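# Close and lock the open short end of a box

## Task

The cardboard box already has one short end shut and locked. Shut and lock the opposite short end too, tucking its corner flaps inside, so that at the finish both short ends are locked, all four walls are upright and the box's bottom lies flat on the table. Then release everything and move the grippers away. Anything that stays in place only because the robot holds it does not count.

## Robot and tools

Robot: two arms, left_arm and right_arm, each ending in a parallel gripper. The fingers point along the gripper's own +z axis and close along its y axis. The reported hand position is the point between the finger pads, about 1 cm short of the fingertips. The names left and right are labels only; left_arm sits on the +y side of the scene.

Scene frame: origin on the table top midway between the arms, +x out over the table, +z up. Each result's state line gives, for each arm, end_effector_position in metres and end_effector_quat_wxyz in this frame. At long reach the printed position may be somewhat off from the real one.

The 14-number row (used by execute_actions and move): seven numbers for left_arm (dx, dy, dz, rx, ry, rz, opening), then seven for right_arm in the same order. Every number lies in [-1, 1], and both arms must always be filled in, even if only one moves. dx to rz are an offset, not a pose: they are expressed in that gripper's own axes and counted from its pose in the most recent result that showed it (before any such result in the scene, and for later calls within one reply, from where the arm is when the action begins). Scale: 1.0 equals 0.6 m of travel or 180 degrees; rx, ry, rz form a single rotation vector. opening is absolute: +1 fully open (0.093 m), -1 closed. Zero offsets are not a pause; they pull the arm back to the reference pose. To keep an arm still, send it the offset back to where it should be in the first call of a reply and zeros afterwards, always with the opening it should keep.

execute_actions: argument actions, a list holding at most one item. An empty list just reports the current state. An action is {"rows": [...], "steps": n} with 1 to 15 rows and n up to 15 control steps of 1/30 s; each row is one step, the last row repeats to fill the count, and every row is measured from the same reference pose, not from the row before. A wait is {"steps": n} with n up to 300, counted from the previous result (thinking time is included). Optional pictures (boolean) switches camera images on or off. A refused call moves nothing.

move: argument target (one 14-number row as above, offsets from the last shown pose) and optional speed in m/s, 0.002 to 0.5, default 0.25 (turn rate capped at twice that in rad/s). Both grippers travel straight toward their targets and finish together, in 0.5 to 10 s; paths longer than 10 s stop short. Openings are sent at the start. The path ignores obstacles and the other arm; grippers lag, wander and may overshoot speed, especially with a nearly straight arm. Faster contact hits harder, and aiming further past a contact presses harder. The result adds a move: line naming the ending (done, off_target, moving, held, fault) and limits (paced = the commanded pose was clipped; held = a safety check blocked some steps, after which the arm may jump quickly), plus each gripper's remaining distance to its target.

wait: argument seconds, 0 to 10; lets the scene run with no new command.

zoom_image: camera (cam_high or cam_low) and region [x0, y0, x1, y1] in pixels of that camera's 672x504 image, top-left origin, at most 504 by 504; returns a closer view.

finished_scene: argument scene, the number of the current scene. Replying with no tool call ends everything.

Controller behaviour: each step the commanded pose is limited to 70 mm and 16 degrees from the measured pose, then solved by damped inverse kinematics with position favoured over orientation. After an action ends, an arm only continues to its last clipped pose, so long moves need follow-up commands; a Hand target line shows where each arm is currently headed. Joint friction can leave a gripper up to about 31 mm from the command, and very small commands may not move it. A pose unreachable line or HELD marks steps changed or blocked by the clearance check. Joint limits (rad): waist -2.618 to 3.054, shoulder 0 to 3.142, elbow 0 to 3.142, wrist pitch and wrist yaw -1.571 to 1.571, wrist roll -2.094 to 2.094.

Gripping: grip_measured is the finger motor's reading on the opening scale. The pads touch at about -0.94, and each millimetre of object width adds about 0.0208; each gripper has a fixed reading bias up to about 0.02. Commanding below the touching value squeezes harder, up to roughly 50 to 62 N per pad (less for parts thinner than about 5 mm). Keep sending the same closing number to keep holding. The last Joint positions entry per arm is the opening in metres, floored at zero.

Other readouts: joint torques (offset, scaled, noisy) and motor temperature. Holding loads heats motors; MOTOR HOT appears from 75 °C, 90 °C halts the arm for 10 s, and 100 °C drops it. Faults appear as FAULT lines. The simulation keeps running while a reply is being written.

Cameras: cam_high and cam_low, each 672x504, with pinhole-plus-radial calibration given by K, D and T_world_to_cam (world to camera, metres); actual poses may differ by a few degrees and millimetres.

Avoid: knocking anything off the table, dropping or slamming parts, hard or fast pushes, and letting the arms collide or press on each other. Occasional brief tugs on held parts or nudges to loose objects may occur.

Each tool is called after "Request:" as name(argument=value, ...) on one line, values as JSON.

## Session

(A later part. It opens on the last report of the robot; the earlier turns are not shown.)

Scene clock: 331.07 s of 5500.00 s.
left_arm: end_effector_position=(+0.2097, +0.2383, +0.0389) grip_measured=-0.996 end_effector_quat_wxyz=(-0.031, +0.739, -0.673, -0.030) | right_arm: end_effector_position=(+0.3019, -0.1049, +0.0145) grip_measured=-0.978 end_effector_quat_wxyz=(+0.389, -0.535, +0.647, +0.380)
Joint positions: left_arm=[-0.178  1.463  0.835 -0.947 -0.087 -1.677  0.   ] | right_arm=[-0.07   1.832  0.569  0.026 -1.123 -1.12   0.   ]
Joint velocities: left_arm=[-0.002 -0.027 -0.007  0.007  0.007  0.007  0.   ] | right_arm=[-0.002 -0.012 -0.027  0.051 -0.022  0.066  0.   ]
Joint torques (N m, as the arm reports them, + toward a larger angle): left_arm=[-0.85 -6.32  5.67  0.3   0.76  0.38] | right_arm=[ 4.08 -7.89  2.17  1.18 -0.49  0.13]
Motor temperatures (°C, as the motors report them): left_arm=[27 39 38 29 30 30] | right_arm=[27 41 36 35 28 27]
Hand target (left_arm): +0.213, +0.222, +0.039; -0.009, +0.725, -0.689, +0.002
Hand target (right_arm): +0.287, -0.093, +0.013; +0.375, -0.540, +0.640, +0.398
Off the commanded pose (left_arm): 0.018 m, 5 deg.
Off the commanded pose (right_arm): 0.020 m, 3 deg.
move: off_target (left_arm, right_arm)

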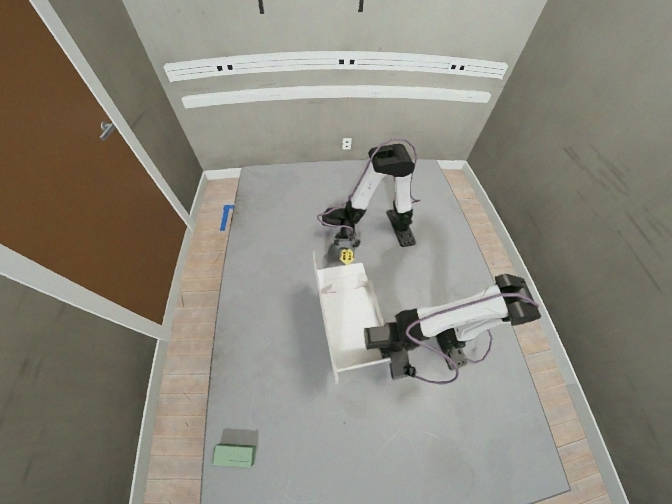

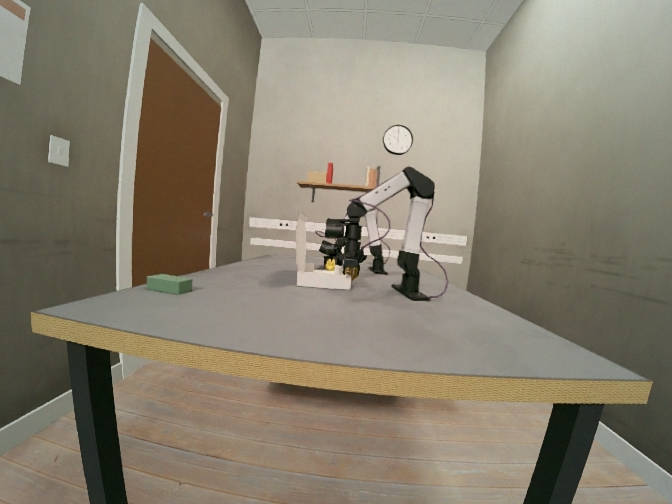

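Request:
move(target=[0.025,0,0,0,0,0,-1,-0.065,0.0,0.0,0,0,0,-1], speed=0.02)

Request:
zoom_image(camera="cam_high", region=[290, 210, 410, 320])

Request:
zoom_image(camera="cam_low", region=[280, 210, 380, 300])

Scene clock: 341.93 s of 5500.00 s.
left_arm: end_effector_position=(+0.2063, +0.2370, +0.0397) grip_measured=-0.996 end_effector_quat_wxyz=(-0.043, +0.749, -0.659, -0.047) | right_arm: end_effector_position=(+0.3071, -0.1017, +0.0358) grip_measured=-0.978 end_effector_quat_wxyz=(+0.386, -0.527, +0.665, +0.362)
Joint positions: left_arm=[-0.214  1.463  0.835 -0.963 -0.126 -1.748  0.   ] | right_arm=[-0.043  1.708  0.567 -0.003 -1.065 -1.007  0.   ]
Joint velocities: left_arm=[-0.002 -0.007 -0.002 -0.007 -0.007 -0.051  0.   ] | right_arm=[-0.022 -0.017 -0.002  0.022 -0.051  0.022  0.   ]
Joint torques (N m, as the arm reports them, + toward a larger angle): left_arm=[-1.82 -5.01  5.87  0.31  0.29  0.12] | right_arm=[ 2.81 -8.57  6.73  1.01 -0.71  0.07]
Motor temperatures (°C, as the motors report them): left_arm=[27 39 38 29 30 30] | right_arm=[27 41 35 35 28 27]
Hand target (left_arm): +0.210, +0.224, +0.038; -0.031, +0.739, -0.673, -0.030
Hand target (right_arm): +0.306, -0.090, +0.049; +0.389, -0.534, +0.647, +0.380
Off the commanded pose (left_arm): 0.014 m, 3 deg.
Off the commanded pose (right_arm): 0.019 m, 3 deg.
After step 90, 5.70 s passed at rest.
move: off_target (left_arm, right_arm)

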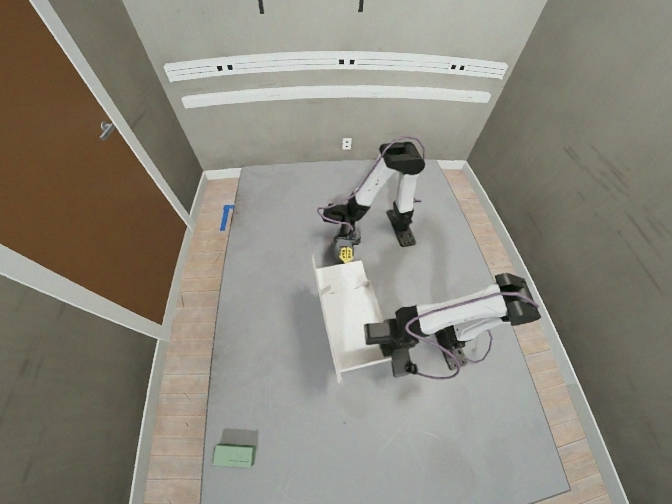

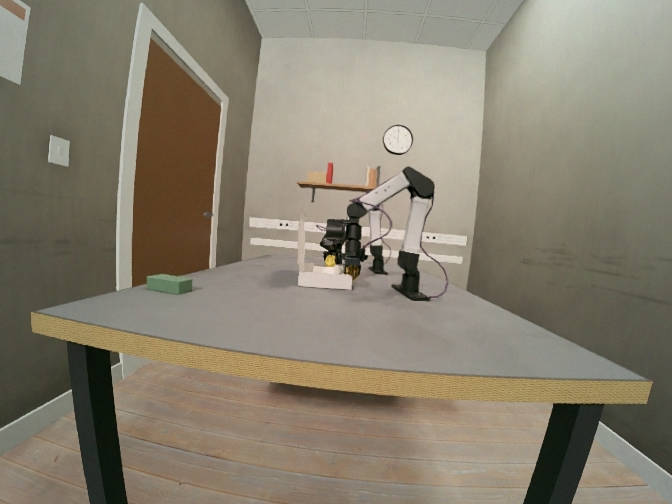

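Region (290, 210, 410, 320) of cam_high's 672x504 image, scaled by 4.200, with more detail than that image has; it fills the top 462 rows of this view, and the rest is white.

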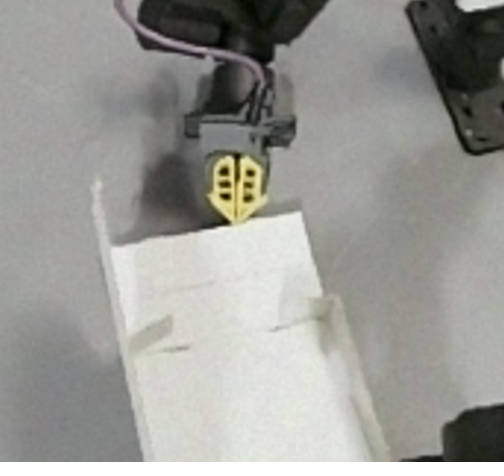

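Region (280, 210, 380, 300) of cam_low's 672x504 image, scaled by 5.040, with more detail than that image has; it fills the top 454 rows of this view, and the rest is white.

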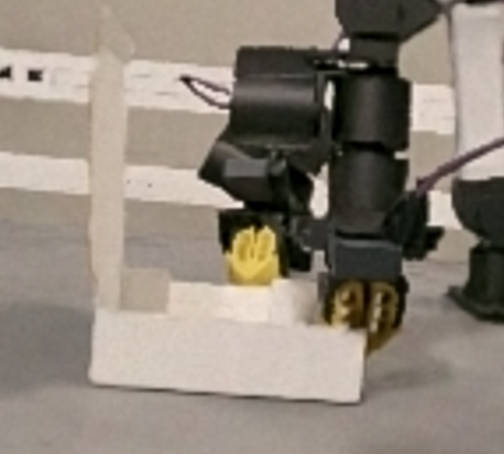

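Request:
move(target=[0.02,0,0,0,0,0,-1,-0.08,0.02,0.015,0,0,0,-1], speed=0.02)

Request:
zoom_image(camera="cam_high", region=[290, 210, 410, 320])

Request:
zoom_image(camera="cam_low", region=[280, 210, 380, 300])

Scene clock: 354.77 s of 5500.00 s.
left_arm: end_effector_position=(+0.2064, +0.2280, +0.0397) grip_measured=-0.996 end_effector_quat_wxyz=(-0.044, +0.752, -0.656, -0.045) | right_arm: end_effector_position=(+0.3001, -0.0752, +0.0676) grip_measured=-0.978 end_effector_quat_wxyz=(+0.377, -0.521, +0.672, +0.368)
Joint positions: left_arm=[-0.253  1.463  0.835 -0.964 -0.124 -1.796  0.   ] | right_arm=[ 0.069  1.562  0.567 -0.003 -1.012 -0.807  0.   ]
Joint velocities: left_arm=[ 0.002  0.002 -0.007 -0.051 -0.022 -0.037  0.   ] | right_arm=[ 0.002 -0.007 -0.007 -0.066 -0.007  0.051  0.   ]
Joint torques (N m, as the arm reports them, + toward a larger angle): left_arm=[-0.71 -4.48  5.89  0.12 -0.27 -0.02] | right_arm=[ 0.97 -8.2   6.26  1.59 -0.29  0.08]
Motor temperatures (°C, as the motors report them): left_arm=[27 38 39 29 30 30] | right_arm=[27 41 36 35 28 27]
Hand target (left_arm): +0.208, +0.225, +0.038; -0.043, +0.749, -0.659, -0.046
Hand target (right_arm): +0.303, -0.072, +0.075; +0.386, -0.526, +0.665, +0.362
Off the commanded pose (left_arm): 0.004 m, 1 deg.
Off the commanded pose (right_arm): 0.010 m, 2 deg.
After step 90, 7.10 s passed at rest.
move: done

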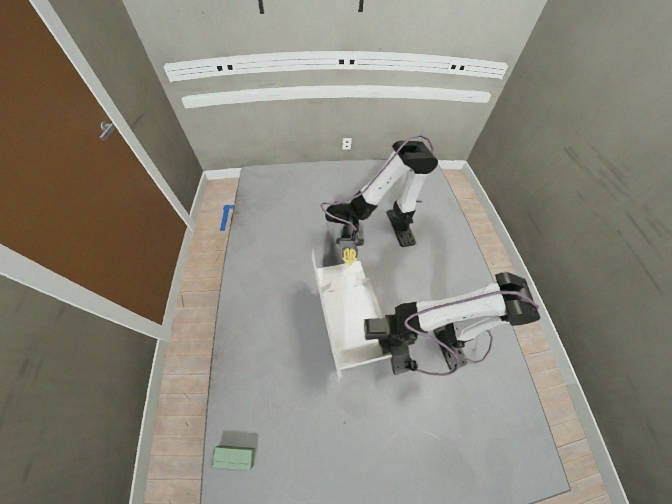

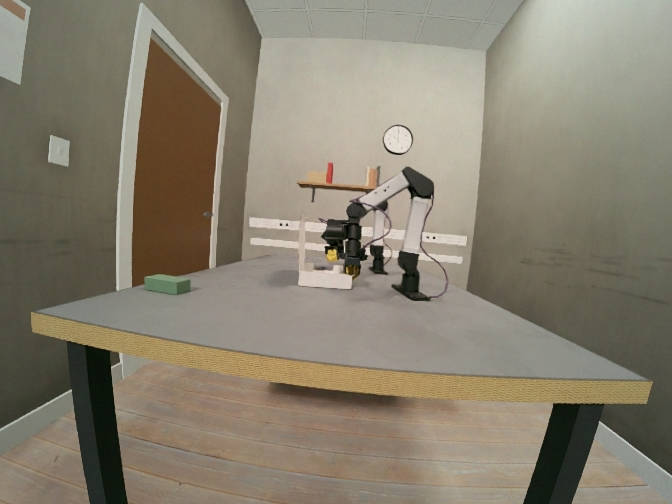

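Region (290, 210, 410, 320) of cam_high's 672x504 image, scaled by 4.200, with more detail than that image has; it fills the top 462 rows of this view, and the rest is white.

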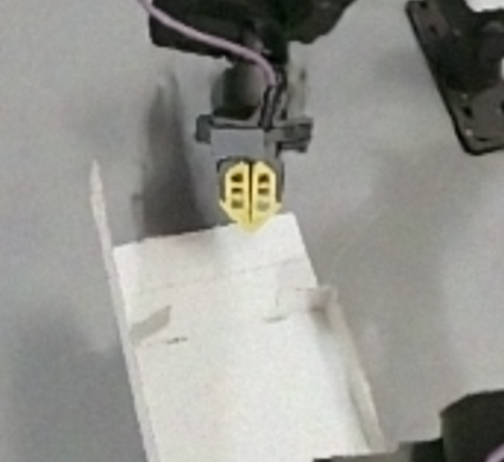

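Region (280, 210, 380, 300) of cam_low's 672x504 image, scaled by 5.040, with more detail than that image has; it fills the top 454 rows of this view, and the rest is white.

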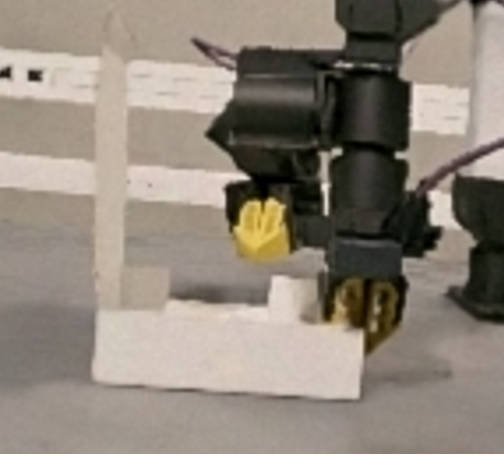

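Request:
move(target=[0.01,0,0,0,0.04,0.07,-1,0.115,0.0,-0.083,0,0,0,-1], speed=0.06)

Request:
move(target=[0,0,0,0,0,0,-1,0.05,0,0.025,0,0,0,-1], speed=0.03)

Request:
zoom_image(camera="cam_high", region=[290, 210, 410, 320])

Request:
move(target=[0,0,0,0,0,0,-1,-0.02,0.015,0.07,0,0,0,-1], speed=0.025)

Request:
zoom_image(camera="cam_high", region=[290, 210, 410, 320])

Scene clock: 378.57 s of 5500.00 s.
left_arm: end_effector_position=(+0.2044, +0.2293, +0.0390) grip_measured=-0.996 end_effector_quat_wxyz=(+0.010, -0.682, +0.731, +0.027) | right_arm: end_effector_position=(+0.2763, -0.1454, +0.0252) grip_measured=-0.978 end_effector_quat_wxyz=(+0.370, -0.525, +0.674, +0.365)
Joint positions: left_arm=[-0.193  1.461  0.835 -0.969 -0.053 -1.53   0.   ] | right_arm=[-0.23   1.712  0.567 -0.386 -1.093 -1.408  0.   ]
Joint velocities: left_arm=[ 0.002 -0.017  0.012  0.007 -0.007 -0.007  0.   ] | right_arm=[ 0.002  0.022 -0.012 -0.007 -0.081 -0.081  0.   ]
Joint torques (N m, as the arm reports them, + toward a larger angle): left_arm=[ 0.86 -6.52  5.27  0.24  0.44  0.28] | right_arm=[-1.34 -5.43  6.07  0.39 -0.56 -0.1 ]
Motor temperatures (°C, as the motors report them): left_arm=[27 38 39 29 30 30] | right_arm=[27 40 37 36 28 27]
Hand target (left_arm): +0.207, +0.223, +0.039; +0.002, +0.677, -0.736, -0.003
Hand target (right_arm): +0.283, -0.148, +0.029; +0.376, -0.522, +0.672, +0.367
Off the commanded pose (left_arm): 0.008 m, 3 deg.
Off the commanded pose (right_arm): 0.007 m, 1 deg.
After step 90, 18.20 s passed at rest.
move: off_target (left_arm)

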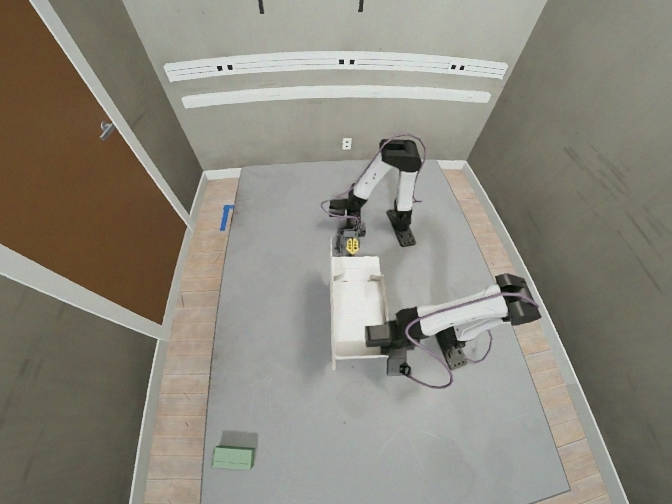

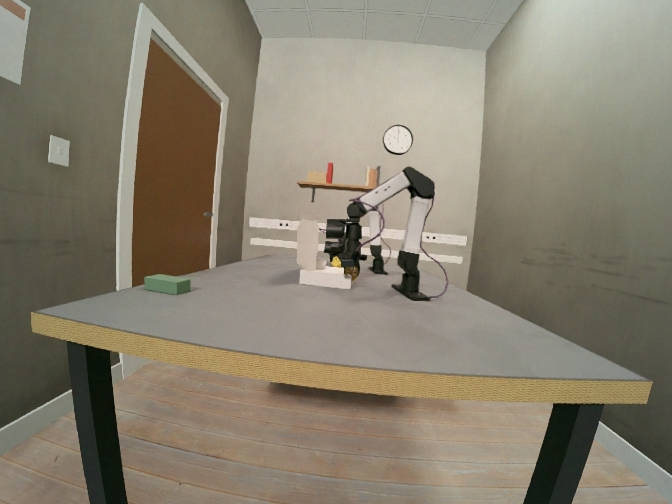

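Scene clock: 379.97 s of 5500.00 s.
left_arm: end_effector_position=(+0.2043, +0.2297, +0.0390) grip_measured=-0.996 end_effector_quat_wxyz=(+0.011, -0.682, +0.730, +0.028) | right_arm: end_effector_position=(+0.2816, -0.1416, +0.0134) grip_measured=-0.978 end_effector_quat_wxyz=(+0.396, -0.524, +0.654, +0.374)
Joint positions: left_arm=[-0.193  1.461  0.835 -0.969 -0.055 -1.531  0.   ] | right_arm=[-0.23   1.808  0.551 -0.249 -1.152 -1.419  0.   ]
Joint velocities: left_arm=[-0.002 -0.007 -0.007  0.081  0.066 -0.11   0.   ] | right_arm=[-0.012  0.017 -0.002 -0.051 -0.022 -0.095  0.   ]
Joint torques (N m, as the arm reports them, + toward a larger angle): left_arm=[ 0.07 -5.84  5.41  0.14 -0.16  0.09] | right_arm=[-0.51 -4.16  1.71  0.83  0.   -0.01]
Motor temperatures (°C, as the motors report them): left_arm=[27 38 39 29 30 30] | right_arm=[27 40 37 36 28 27]
Hand target (left_arm): +0.204, +0.229, +0.039; -0.010, +0.682, -0.731, -0.027
Hand target (right_arm): +0.272, -0.146, -0.006; +0.369, -0.525, +0.674, +0.366
Off the commanded pose (left_arm): 0.000 m, 0 deg.
Off the commanded pose (right_arm): 0.024 m, 4 deg.
move: off_target (right_arm)

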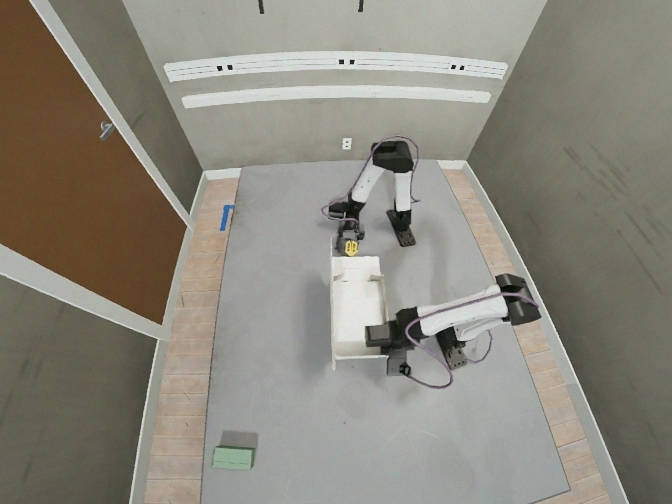

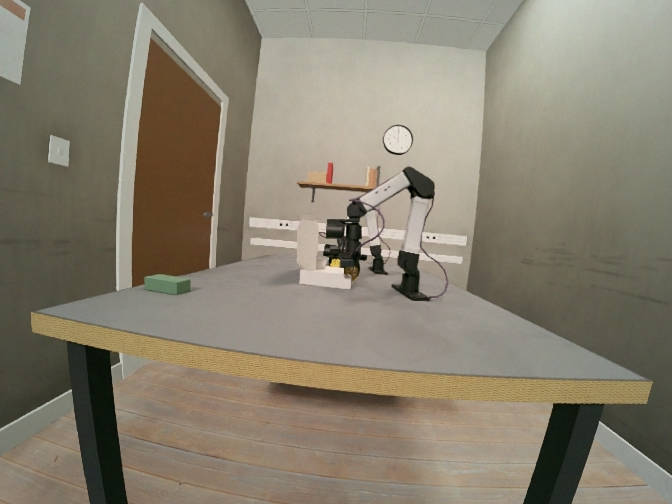

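Region (290, 210, 410, 320) of cam_high's 672x504 image, scaled by 4.200, with more detail than that image has; it fills the top 462 rows of this view, and the rest is white.

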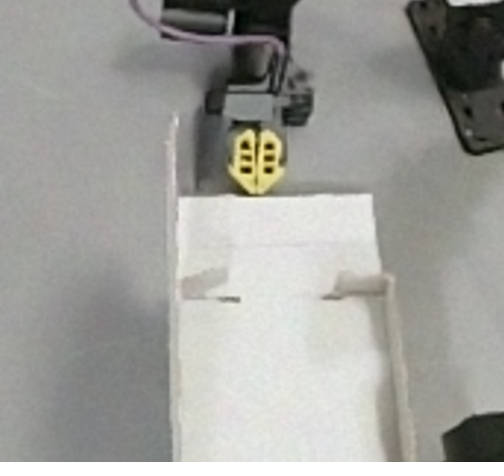

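Scene clock: 382.00 s of 5500.00 s.
left_arm: end_effector_position=(+0.2043, +0.2297, +0.0390) grip_measured=-0.996 end_effector_quat_wxyz=(+0.011, -0.683, +0.730, +0.028) | right_arm: end_effector_position=(+0.2868, -0.1008, +0.0143) grip_measured=-0.978 end_effector_quat_wxyz=(+0.410, -0.526, +0.643, +0.376)
Joint positions: left_arm=[-0.193  1.461  0.835 -0.969 -0.055 -1.532  0.   ] | right_arm=[-0.053  1.794  0.437  0.26  -1.129 -0.999  0.   ]
Joint velocities: left_arm=[ 0.012 -0.007 -0.007  0.066  0.037  0.11   0.   ] | right_arm=[ 0.007 -0.002 -0.032  0.095  0.007  0.066  0.   ]
Joint torques (N m, as the arm reports them, + toward a larger angle): left_arm=[ 0.3  -5.88  5.48  0.13 -0.21  0.  ] | right_arm=[ 1.68 -7.26  1.91  1.34 -0.18  0.12]
Motor temperatures (°C, as the motors report them): left_arm=[27 38 39 29 30 30] | right_arm=[27 40 37 36 28 27]
Hand target (left_arm): +0.204, +0.230, +0.039; -0.011, +0.683, -0.730, -0.028
Hand target (right_arm): +0.279, -0.098, +0.008; +0.396, -0.524, +0.654, +0.375
Off the commanded pose (left_arm): 0.000 m, 0 deg.
Off the commanded pose (right_arm): 0.010 m, 2 deg.
move: done

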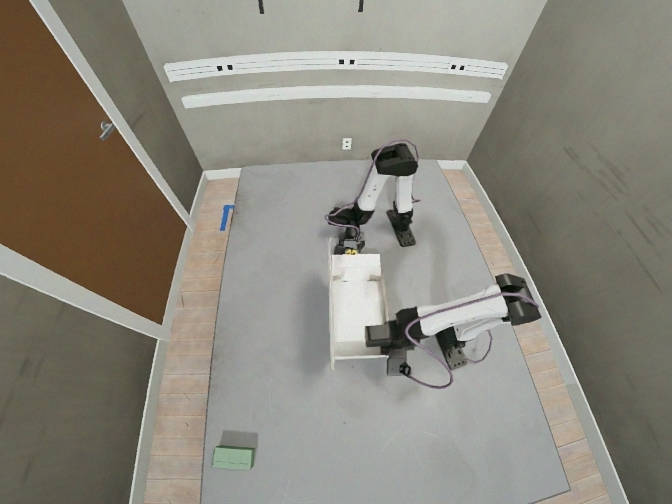

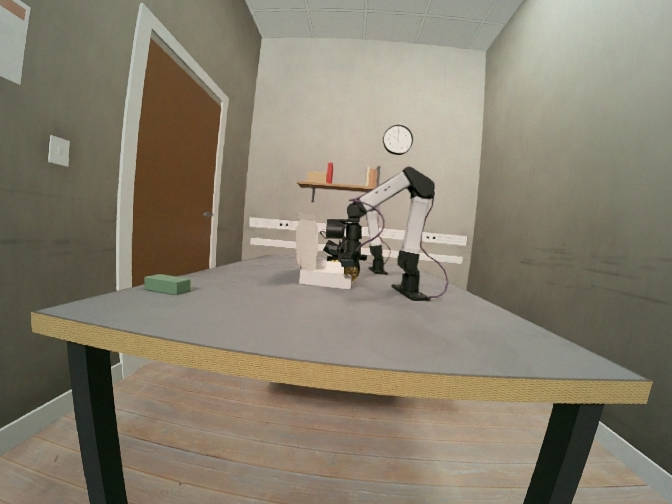

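Region (290, 210, 410, 320) of cam_high's 672x504 image, scaled by 4.200, with more detail than that image has; it fills the top 462 rows of this view, and the rest is white.

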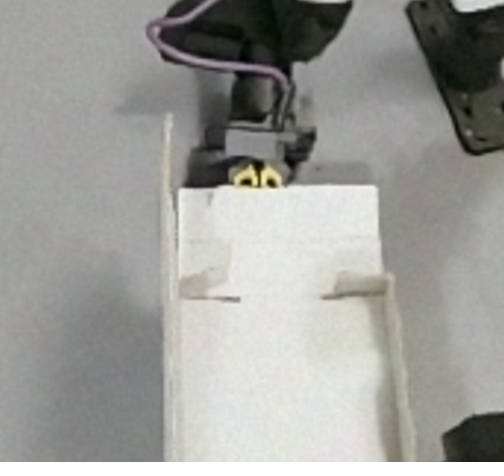

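Request:
move(target=[0,0,0,0,0,0,-1,-0.045,0.045,0.047,0,0,0,-1], speed=0.025)

Request:
zoom_image(camera="cam_high", region=[290, 210, 410, 320])

Request:
move(target=[0,0,0,0,0,0,-1,-0.045,0.01,0.035,0,0,0,-1], speed=0.025)

Request:
zoom_image(camera="cam_high", region=[290, 210, 410, 320])

Request:
zoom_image(camera="cam_low", region=[280, 210, 380, 300])

Scene clock: 394.00 s of 5500.00 s.
left_arm: end_effector_position=(+0.2043, +0.2297, +0.0390) grip_measured=-0.996 end_effector_quat_wxyz=(+0.011, -0.683, +0.730, +0.028) | right_arm: end_effector_position=(+0.2699, -0.0653, +0.0241) grip_measured=-0.978 end_effector_quat_wxyz=(+0.402, -0.520, +0.652, +0.376)
Joint positions: left_arm=[-0.193  1.461  0.835 -0.97  -0.055 -1.533  0.   ] | right_arm=[ 0.125  1.713  0.332  0.539 -1.016 -0.682  0.   ]
Joint velocities: left_arm=[-0.022  0.012 -0.002 -0.007 -0.022  0.007  0.   ] | right_arm=[ 0.007  0.002 -0.002 -0.022 -0.037 -0.007  0.   ]
Joint torques (N m, as the arm reports them, + toward a larger angle): left_arm=[ 0.22 -5.9   5.4   0.13 -0.19  0.06] | right_arm=[ 1.37 -7.98  2.76  2.03 -0.3   0.06]
Motor temperatures (°C, as the motors report them): left_arm=[27 38 39 29 30 30] | right_arm=[27 40 36 36 28 27]
Hand target (left_arm): +0.204, +0.230, +0.039; -0.011, +0.683, -0.730, -0.028
Hand target (right_arm): +0.267, -0.061, +0.030; +0.411, -0.526, +0.643, +0.376
Off the commanded pose (left_arm): 0.000 m, 0 deg.
Off the commanded pose (right_arm): 0.008 m, 2 deg.
After step 90, 6.87 s passed at rest.
move: done

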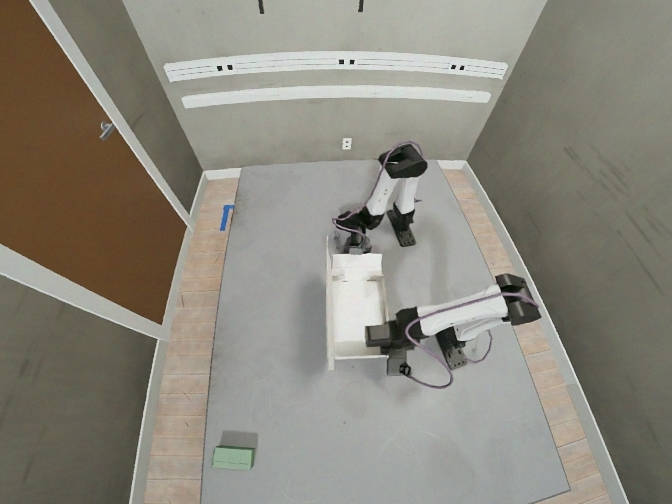

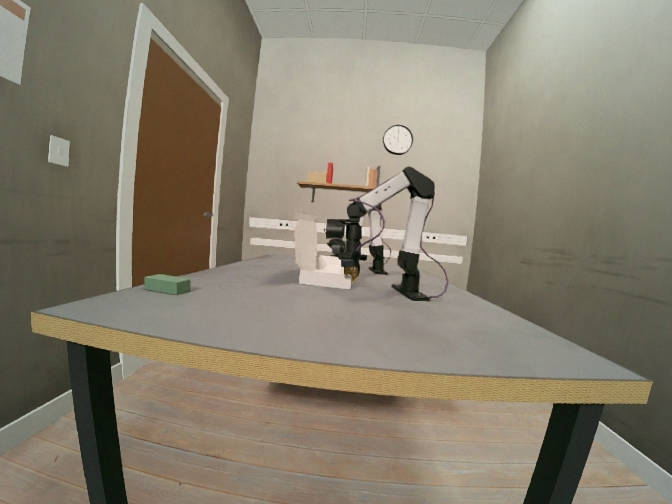

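Region (290, 210, 410, 320) of cam_high's 672x504 image, scaled by 4.200, with more detail than that image has; it fills the top 462 rows of this view, and the rest is white.

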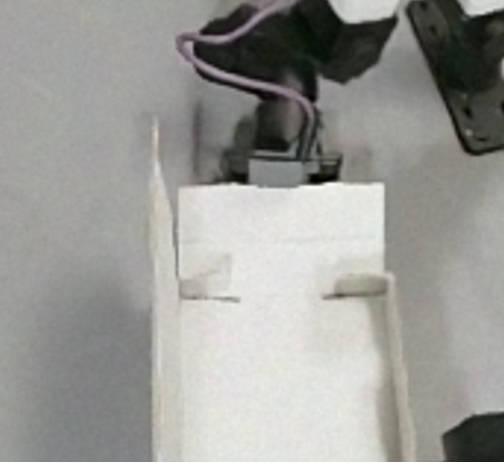

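Scene clock: 395.63 s of 5500.00 s.
left_arm: end_effector_position=(+0.2043, +0.2317, +0.0391) grip_measured=-0.996 end_effector_quat_wxyz=(+0.015, -0.683, +0.730, +0.032) | right_arm: end_effector_position=(+0.2645, -0.0470, +0.0223) grip_measured=-0.978 end_effector_quat_wxyz=(+0.375, -0.508, +0.681, +0.372)
Joint positions: left_arm=[-0.193  1.461  0.835 -0.97  -0.066 -1.533  0.   ] | right_arm=[ 0.232  1.683  0.332  0.554 -0.905 -0.539  0.   ]
Joint velocities: left_arm=[-0.002 -0.007  0.007 -0.007 -0.022  0.037  0.   ] | right_arm=[ 0.002 -0.022 -0.002 -0.007  0.051  0.007  0.   ]
Joint torques (N m, as the arm reports them, + toward a larger angle): left_arm=[ 0.17 -6.    5.61  0.14 -0.07  0.05] | right_arm=[ 1.95 -8.21  5.46  2.3  -0.49  0.09]
Motor temperatures (°C, as the motors report them): left_arm=[27 38 39 29 30 30] | right_arm=[27 40 36 37 28 27]
Hand target (left_arm): +0.204, +0.230, +0.039; -0.011, +0.683, -0.730, -0.028
Hand target (right_arm): +0.269, -0.036, +0.041; +0.402, -0.521, +0.652, +0.377
Off the commanded pose (left_arm): 0.002 m, 1 deg.
Off the commanded pose (right_arm): 0.023 m, 5 deg.
move: off_target (right_arm)

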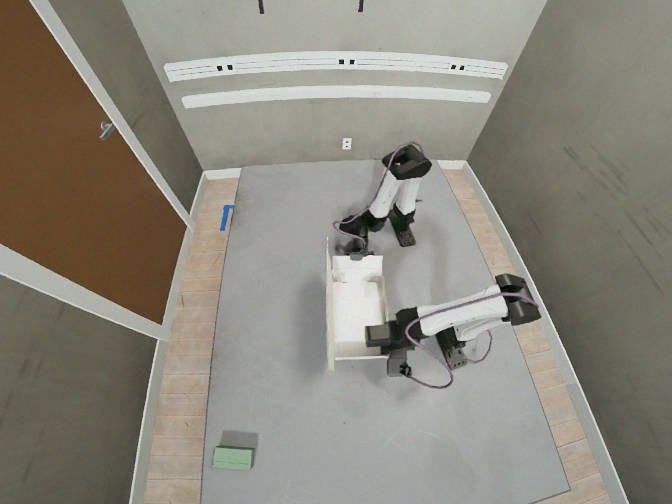

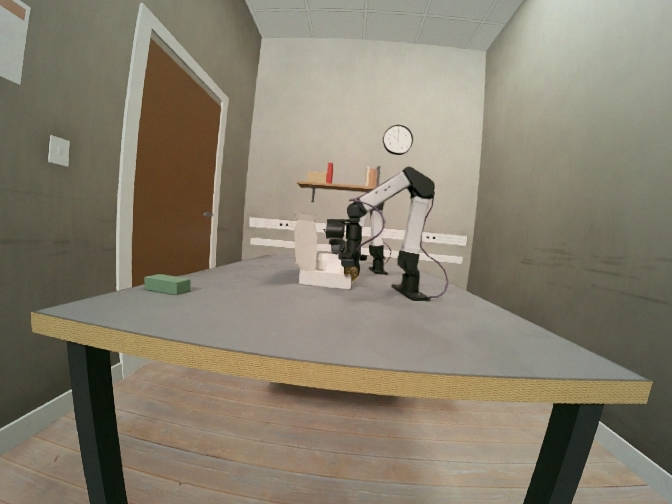

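Region (290, 210, 410, 320) of cam_high's 672x504 image, scaled by 4.200, with more detail than that image has; it fills the top 462 rows of this view, and the rest is white.

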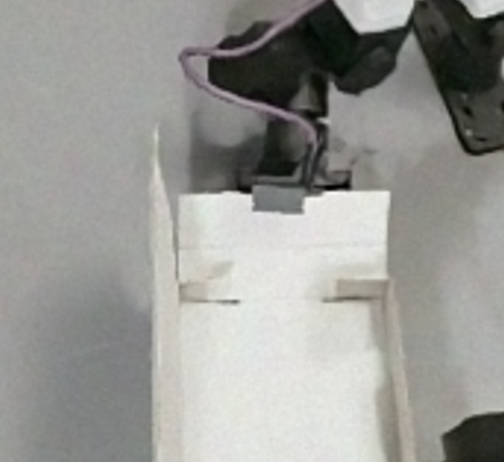

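Region (280, 210, 380, 300) of cam_low's 672x504 image, scaled by 5.040, with more detail than that image has; it fills the top 454 rows of this view, and the rest is white.

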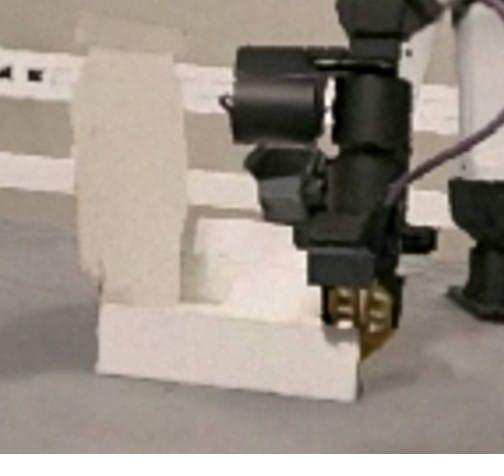

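Request:
move(target=[0,0,0,0,0,0,-1,-0.085,0.0,-0.02,0,-0.08,0,-1], speed=0.025)

Request:
zoom_image(camera="cam_high", region=[290, 210, 410, 320])

Request:
zoom_image(camera="cam_low", region=[280, 210, 380, 300])

Scene clock: 410.83 s of 5500.00 s.
left_arm: end_effector_position=(+0.2050, +0.2379, +0.0412) grip_measured=-0.996 end_effector_quat_wxyz=(+0.029, -0.688, +0.724, +0.045) | right_arm: end_effector_position=(+0.2729, -0.0371, +0.0659) grip_measured=-0.978 end_effector_quat_wxyz=(+0.443, -0.455, +0.643, +0.427)
Joint positions: left_arm=[-0.193  1.459  0.841 -0.975 -0.104 -1.549  0.   ] | right_arm=[ 0.226  1.709  0.265  0.987 -0.989 -0.238  0.   ]
Joint velocities: left_arm=[-0.007  0.012  0.007  0.007 -0.066  0.007  0.   ] | right_arm=[-0.012  0.012 -0.012  0.066  0.022  0.051  0.   ]
Joint torques (N m, as the arm reports them, + toward a larger angle): left_arm=[ 0.29 -5.87  5.28  0.19  0.16  0.21] | right_arm=[-0.62 -5.66  3.39  2.67 -0.4   0.09]
Motor temperatures (°C, as the motors report them): left_arm=[27 38 39 29 30 30] | right_arm=[27 40 36 40 28 27]
Hand target (left_arm): +0.204, +0.232, +0.039; -0.015, +0.683, -0.729, -0.032
Hand target (right_arm): +0.272, -0.036, +0.073; +0.455, -0.459, +0.628, +0.433
Off the commanded pose (left_arm): 0.007 m, 2 deg.
Off the commanded pose (right_arm): 0.007 m, 3 deg.
After step 90, 6.87 s passed at rest.
move: off_target (right_arm)

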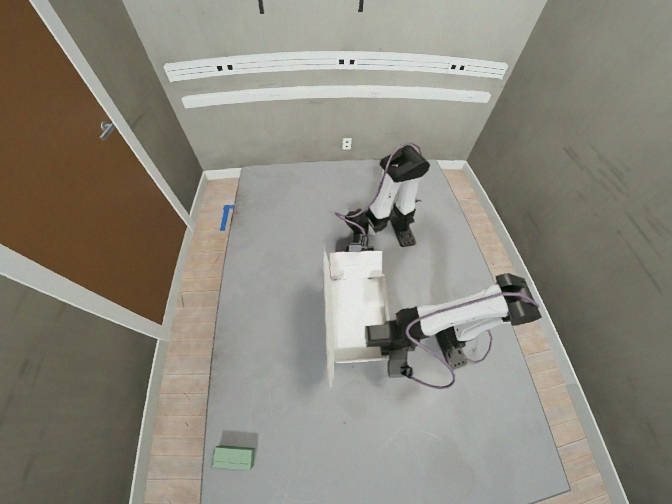

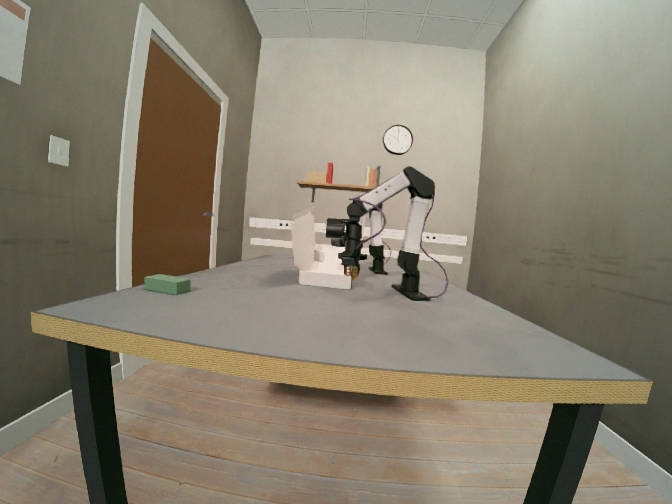

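Region (290, 210, 410, 320) of cam_high's 672x504 image, scaled by 4.200, with more detail than that image has; it fills the top 462 rows of this view, and the rest is white.

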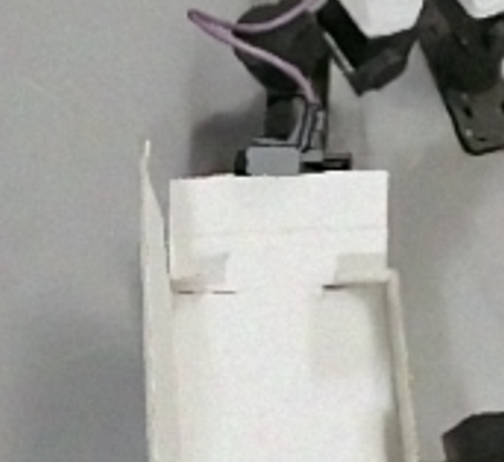

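Region (280, 210, 380, 300) of cam_low's 672x504 image, scaled by 5.040, with more detail than that image has; it fills the top 454 rows of this view, and the rest is white.

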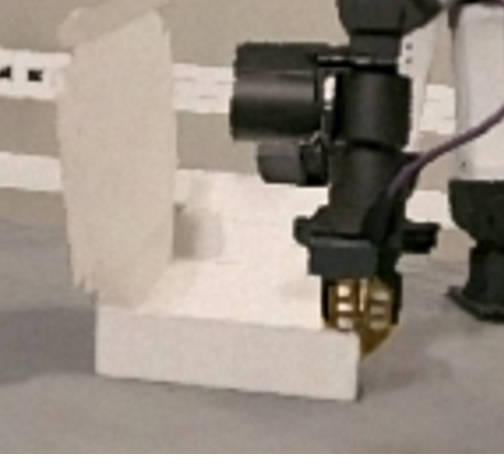

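Request:
move(target=[0.01,0,0.01,0.01,0.03,0,-1,0.065,-0.012,-0.015,0,0,0,-1], speed=0.025)

Request:
zoom_image(camera="cam_high", region=[290, 210, 410, 320])

Request:
move(target=[0,0,0,0,0,0,-1,-0.005,0.012,0.05,0,0,0,-1], speed=0.02)

Request:
zoom_image(camera="cam_high", region=[290, 210, 410, 320])

Request:
zoom_image(camera="cam_low", region=[280, 210, 380, 300])

Scene clock: 436.40 s of 5500.00 s.
left_arm: end_effector_position=(+0.2051, +0.2397, +0.0422) grip_measured=-0.996 end_effector_quat_wxyz=(+0.019, -0.691, +0.722, +0.025) | right_arm: end_effector_position=(+0.2777, -0.0506, +0.0335) grip_measured=-0.978 end_effector_quat_wxyz=(+0.442, -0.456, +0.644, +0.426)
Joint positions: left_arm=[-0.153  1.443  0.834 -0.968 -0.062 -1.514  0.   ] | right_arm=[ 0.159  1.927  0.264  1.148 -1.045 -0.304  0.   ]
Joint velocities: left_arm=[ 0.007 -0.007 -0.007  0.037  0.022  0.022  0.   ] | right_arm=[-0.007 -0.002  0.002  0.022  0.007 -0.007  0.   ]
Joint torques (N m, as the arm reports them, + toward a larger angle): left_arm=[ 0.83 -6.06  3.32  0.49  0.44  0.19] | right_arm=[-1.42 -5.87  0.45  2.25 -0.28 -0.1 ]
Motor temperatures (°C, as the motors report them): left_arm=[27 38 39 29 30 30] | right_arm=[27 38 35 44 28 27]
Hand target (left_arm): +0.204, +0.233, +0.035; -0.005, +0.689, -0.725, -0.002
Hand target (right_arm): +0.271, -0.055, +0.031; +0.442, -0.456, +0.644, +0.427
Off the commanded pose (left_arm): 0.010 m, 3 deg.
Off the commanded pose (right_arm): 0.009 m, 0 deg.
After step 90, 20.33 s passed at rest.
move: off_target (left_arm)

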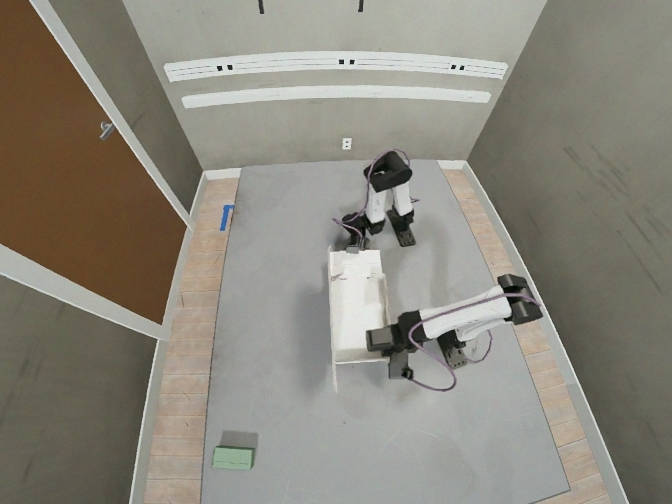

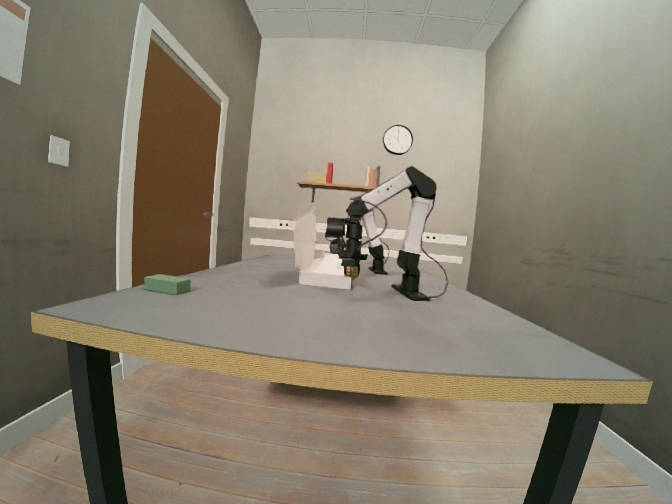

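Region (290, 210, 410, 320) of cam_high's 672x504 image, scaled by 4.200, with more detail than that image has; it fills the top 462 rows of this view, and the rest is white.

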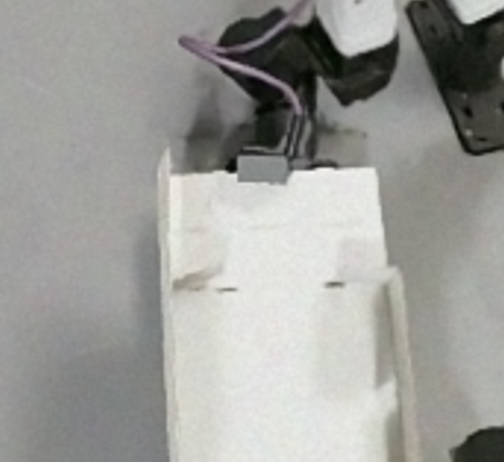

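Scene clock: 438.17 s of 5500.00 s.
left_arm: end_effector_position=(+0.2049, +0.2482, +0.0430) grip_measured=-0.996 end_effector_quat_wxyz=(+0.036, -0.689, +0.722, +0.044) | right_arm: end_effector_position=(+0.2716, -0.0282, +0.0276) grip_measured=-0.978 end_effector_quat_wxyz=(+0.433, -0.450, +0.654, +0.428)
Joint positions: left_arm=[-0.153  1.443  0.834 -0.969 -0.113 -1.512  0.   ] | right_arm=[ 0.27   1.986  0.264  1.267 -0.94  -0.201  0.   ]
Joint velocities: left_arm=[-0.007 -0.022 -0.007 -0.007  0.037  0.007  0.   ] | right_arm=[-0.002 -0.007 -0.002  0.022 -0.007 -0.007  0.   ]
Joint torques (N m, as the arm reports them, + toward a larger angle): left_arm=[ 0.36 -5.92  5.51  0.19  0.32  0.03] | right_arm=[ 1.78 -5.89  4.12  2.29 -0.09  0.02]
Motor temperatures (°C, as the motors report them): left_arm=[27 38 39 29 30 30] | right_arm=[27 38 35 44 28 27]
Hand target (left_arm): +0.205, +0.240, +0.042; -0.019, +0.691, -0.722, -0.025
Hand target (right_arm): +0.277, -0.020, +0.031; +0.442, -0.456, +0.644, +0.426
Off the commanded pose (left_arm): 0.009 m, 3 deg.
Off the commanded pose (right_arm): 0.010 m, 2 deg.
move: off_target (left_arm)

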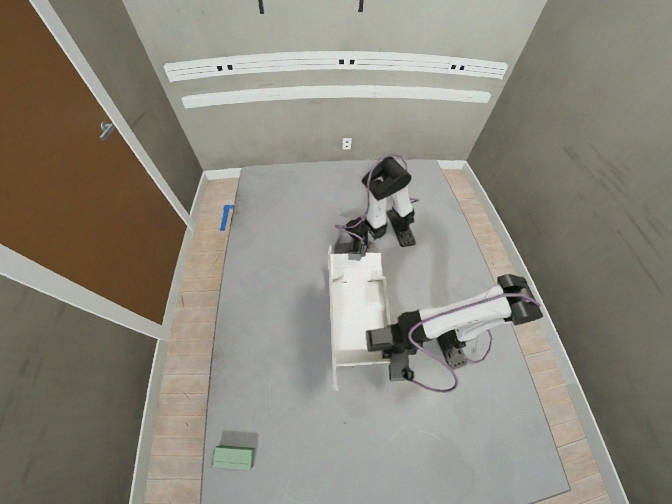

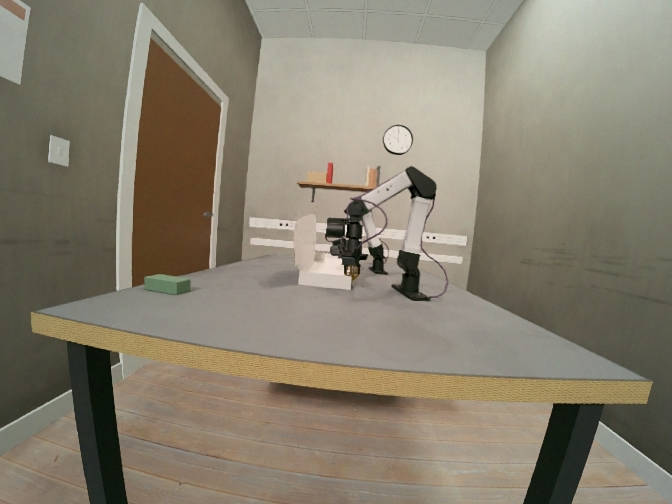

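Region (290, 210, 410, 320) of cam_high's 672x504 image, scaled by 4.200, with more detail than that image has; it fills the top 462 rows of this view, and the rest is white.

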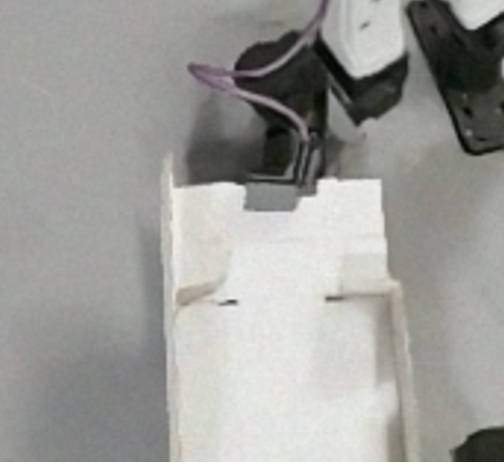

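Region (280, 210, 380, 300) of cam_low's 672x504 image, scaled by 5.040, with more detail than that image has; it fills the top 454 rows of this view, and the rest is white.

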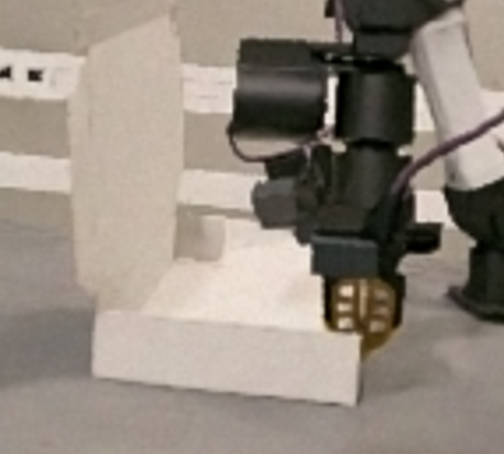

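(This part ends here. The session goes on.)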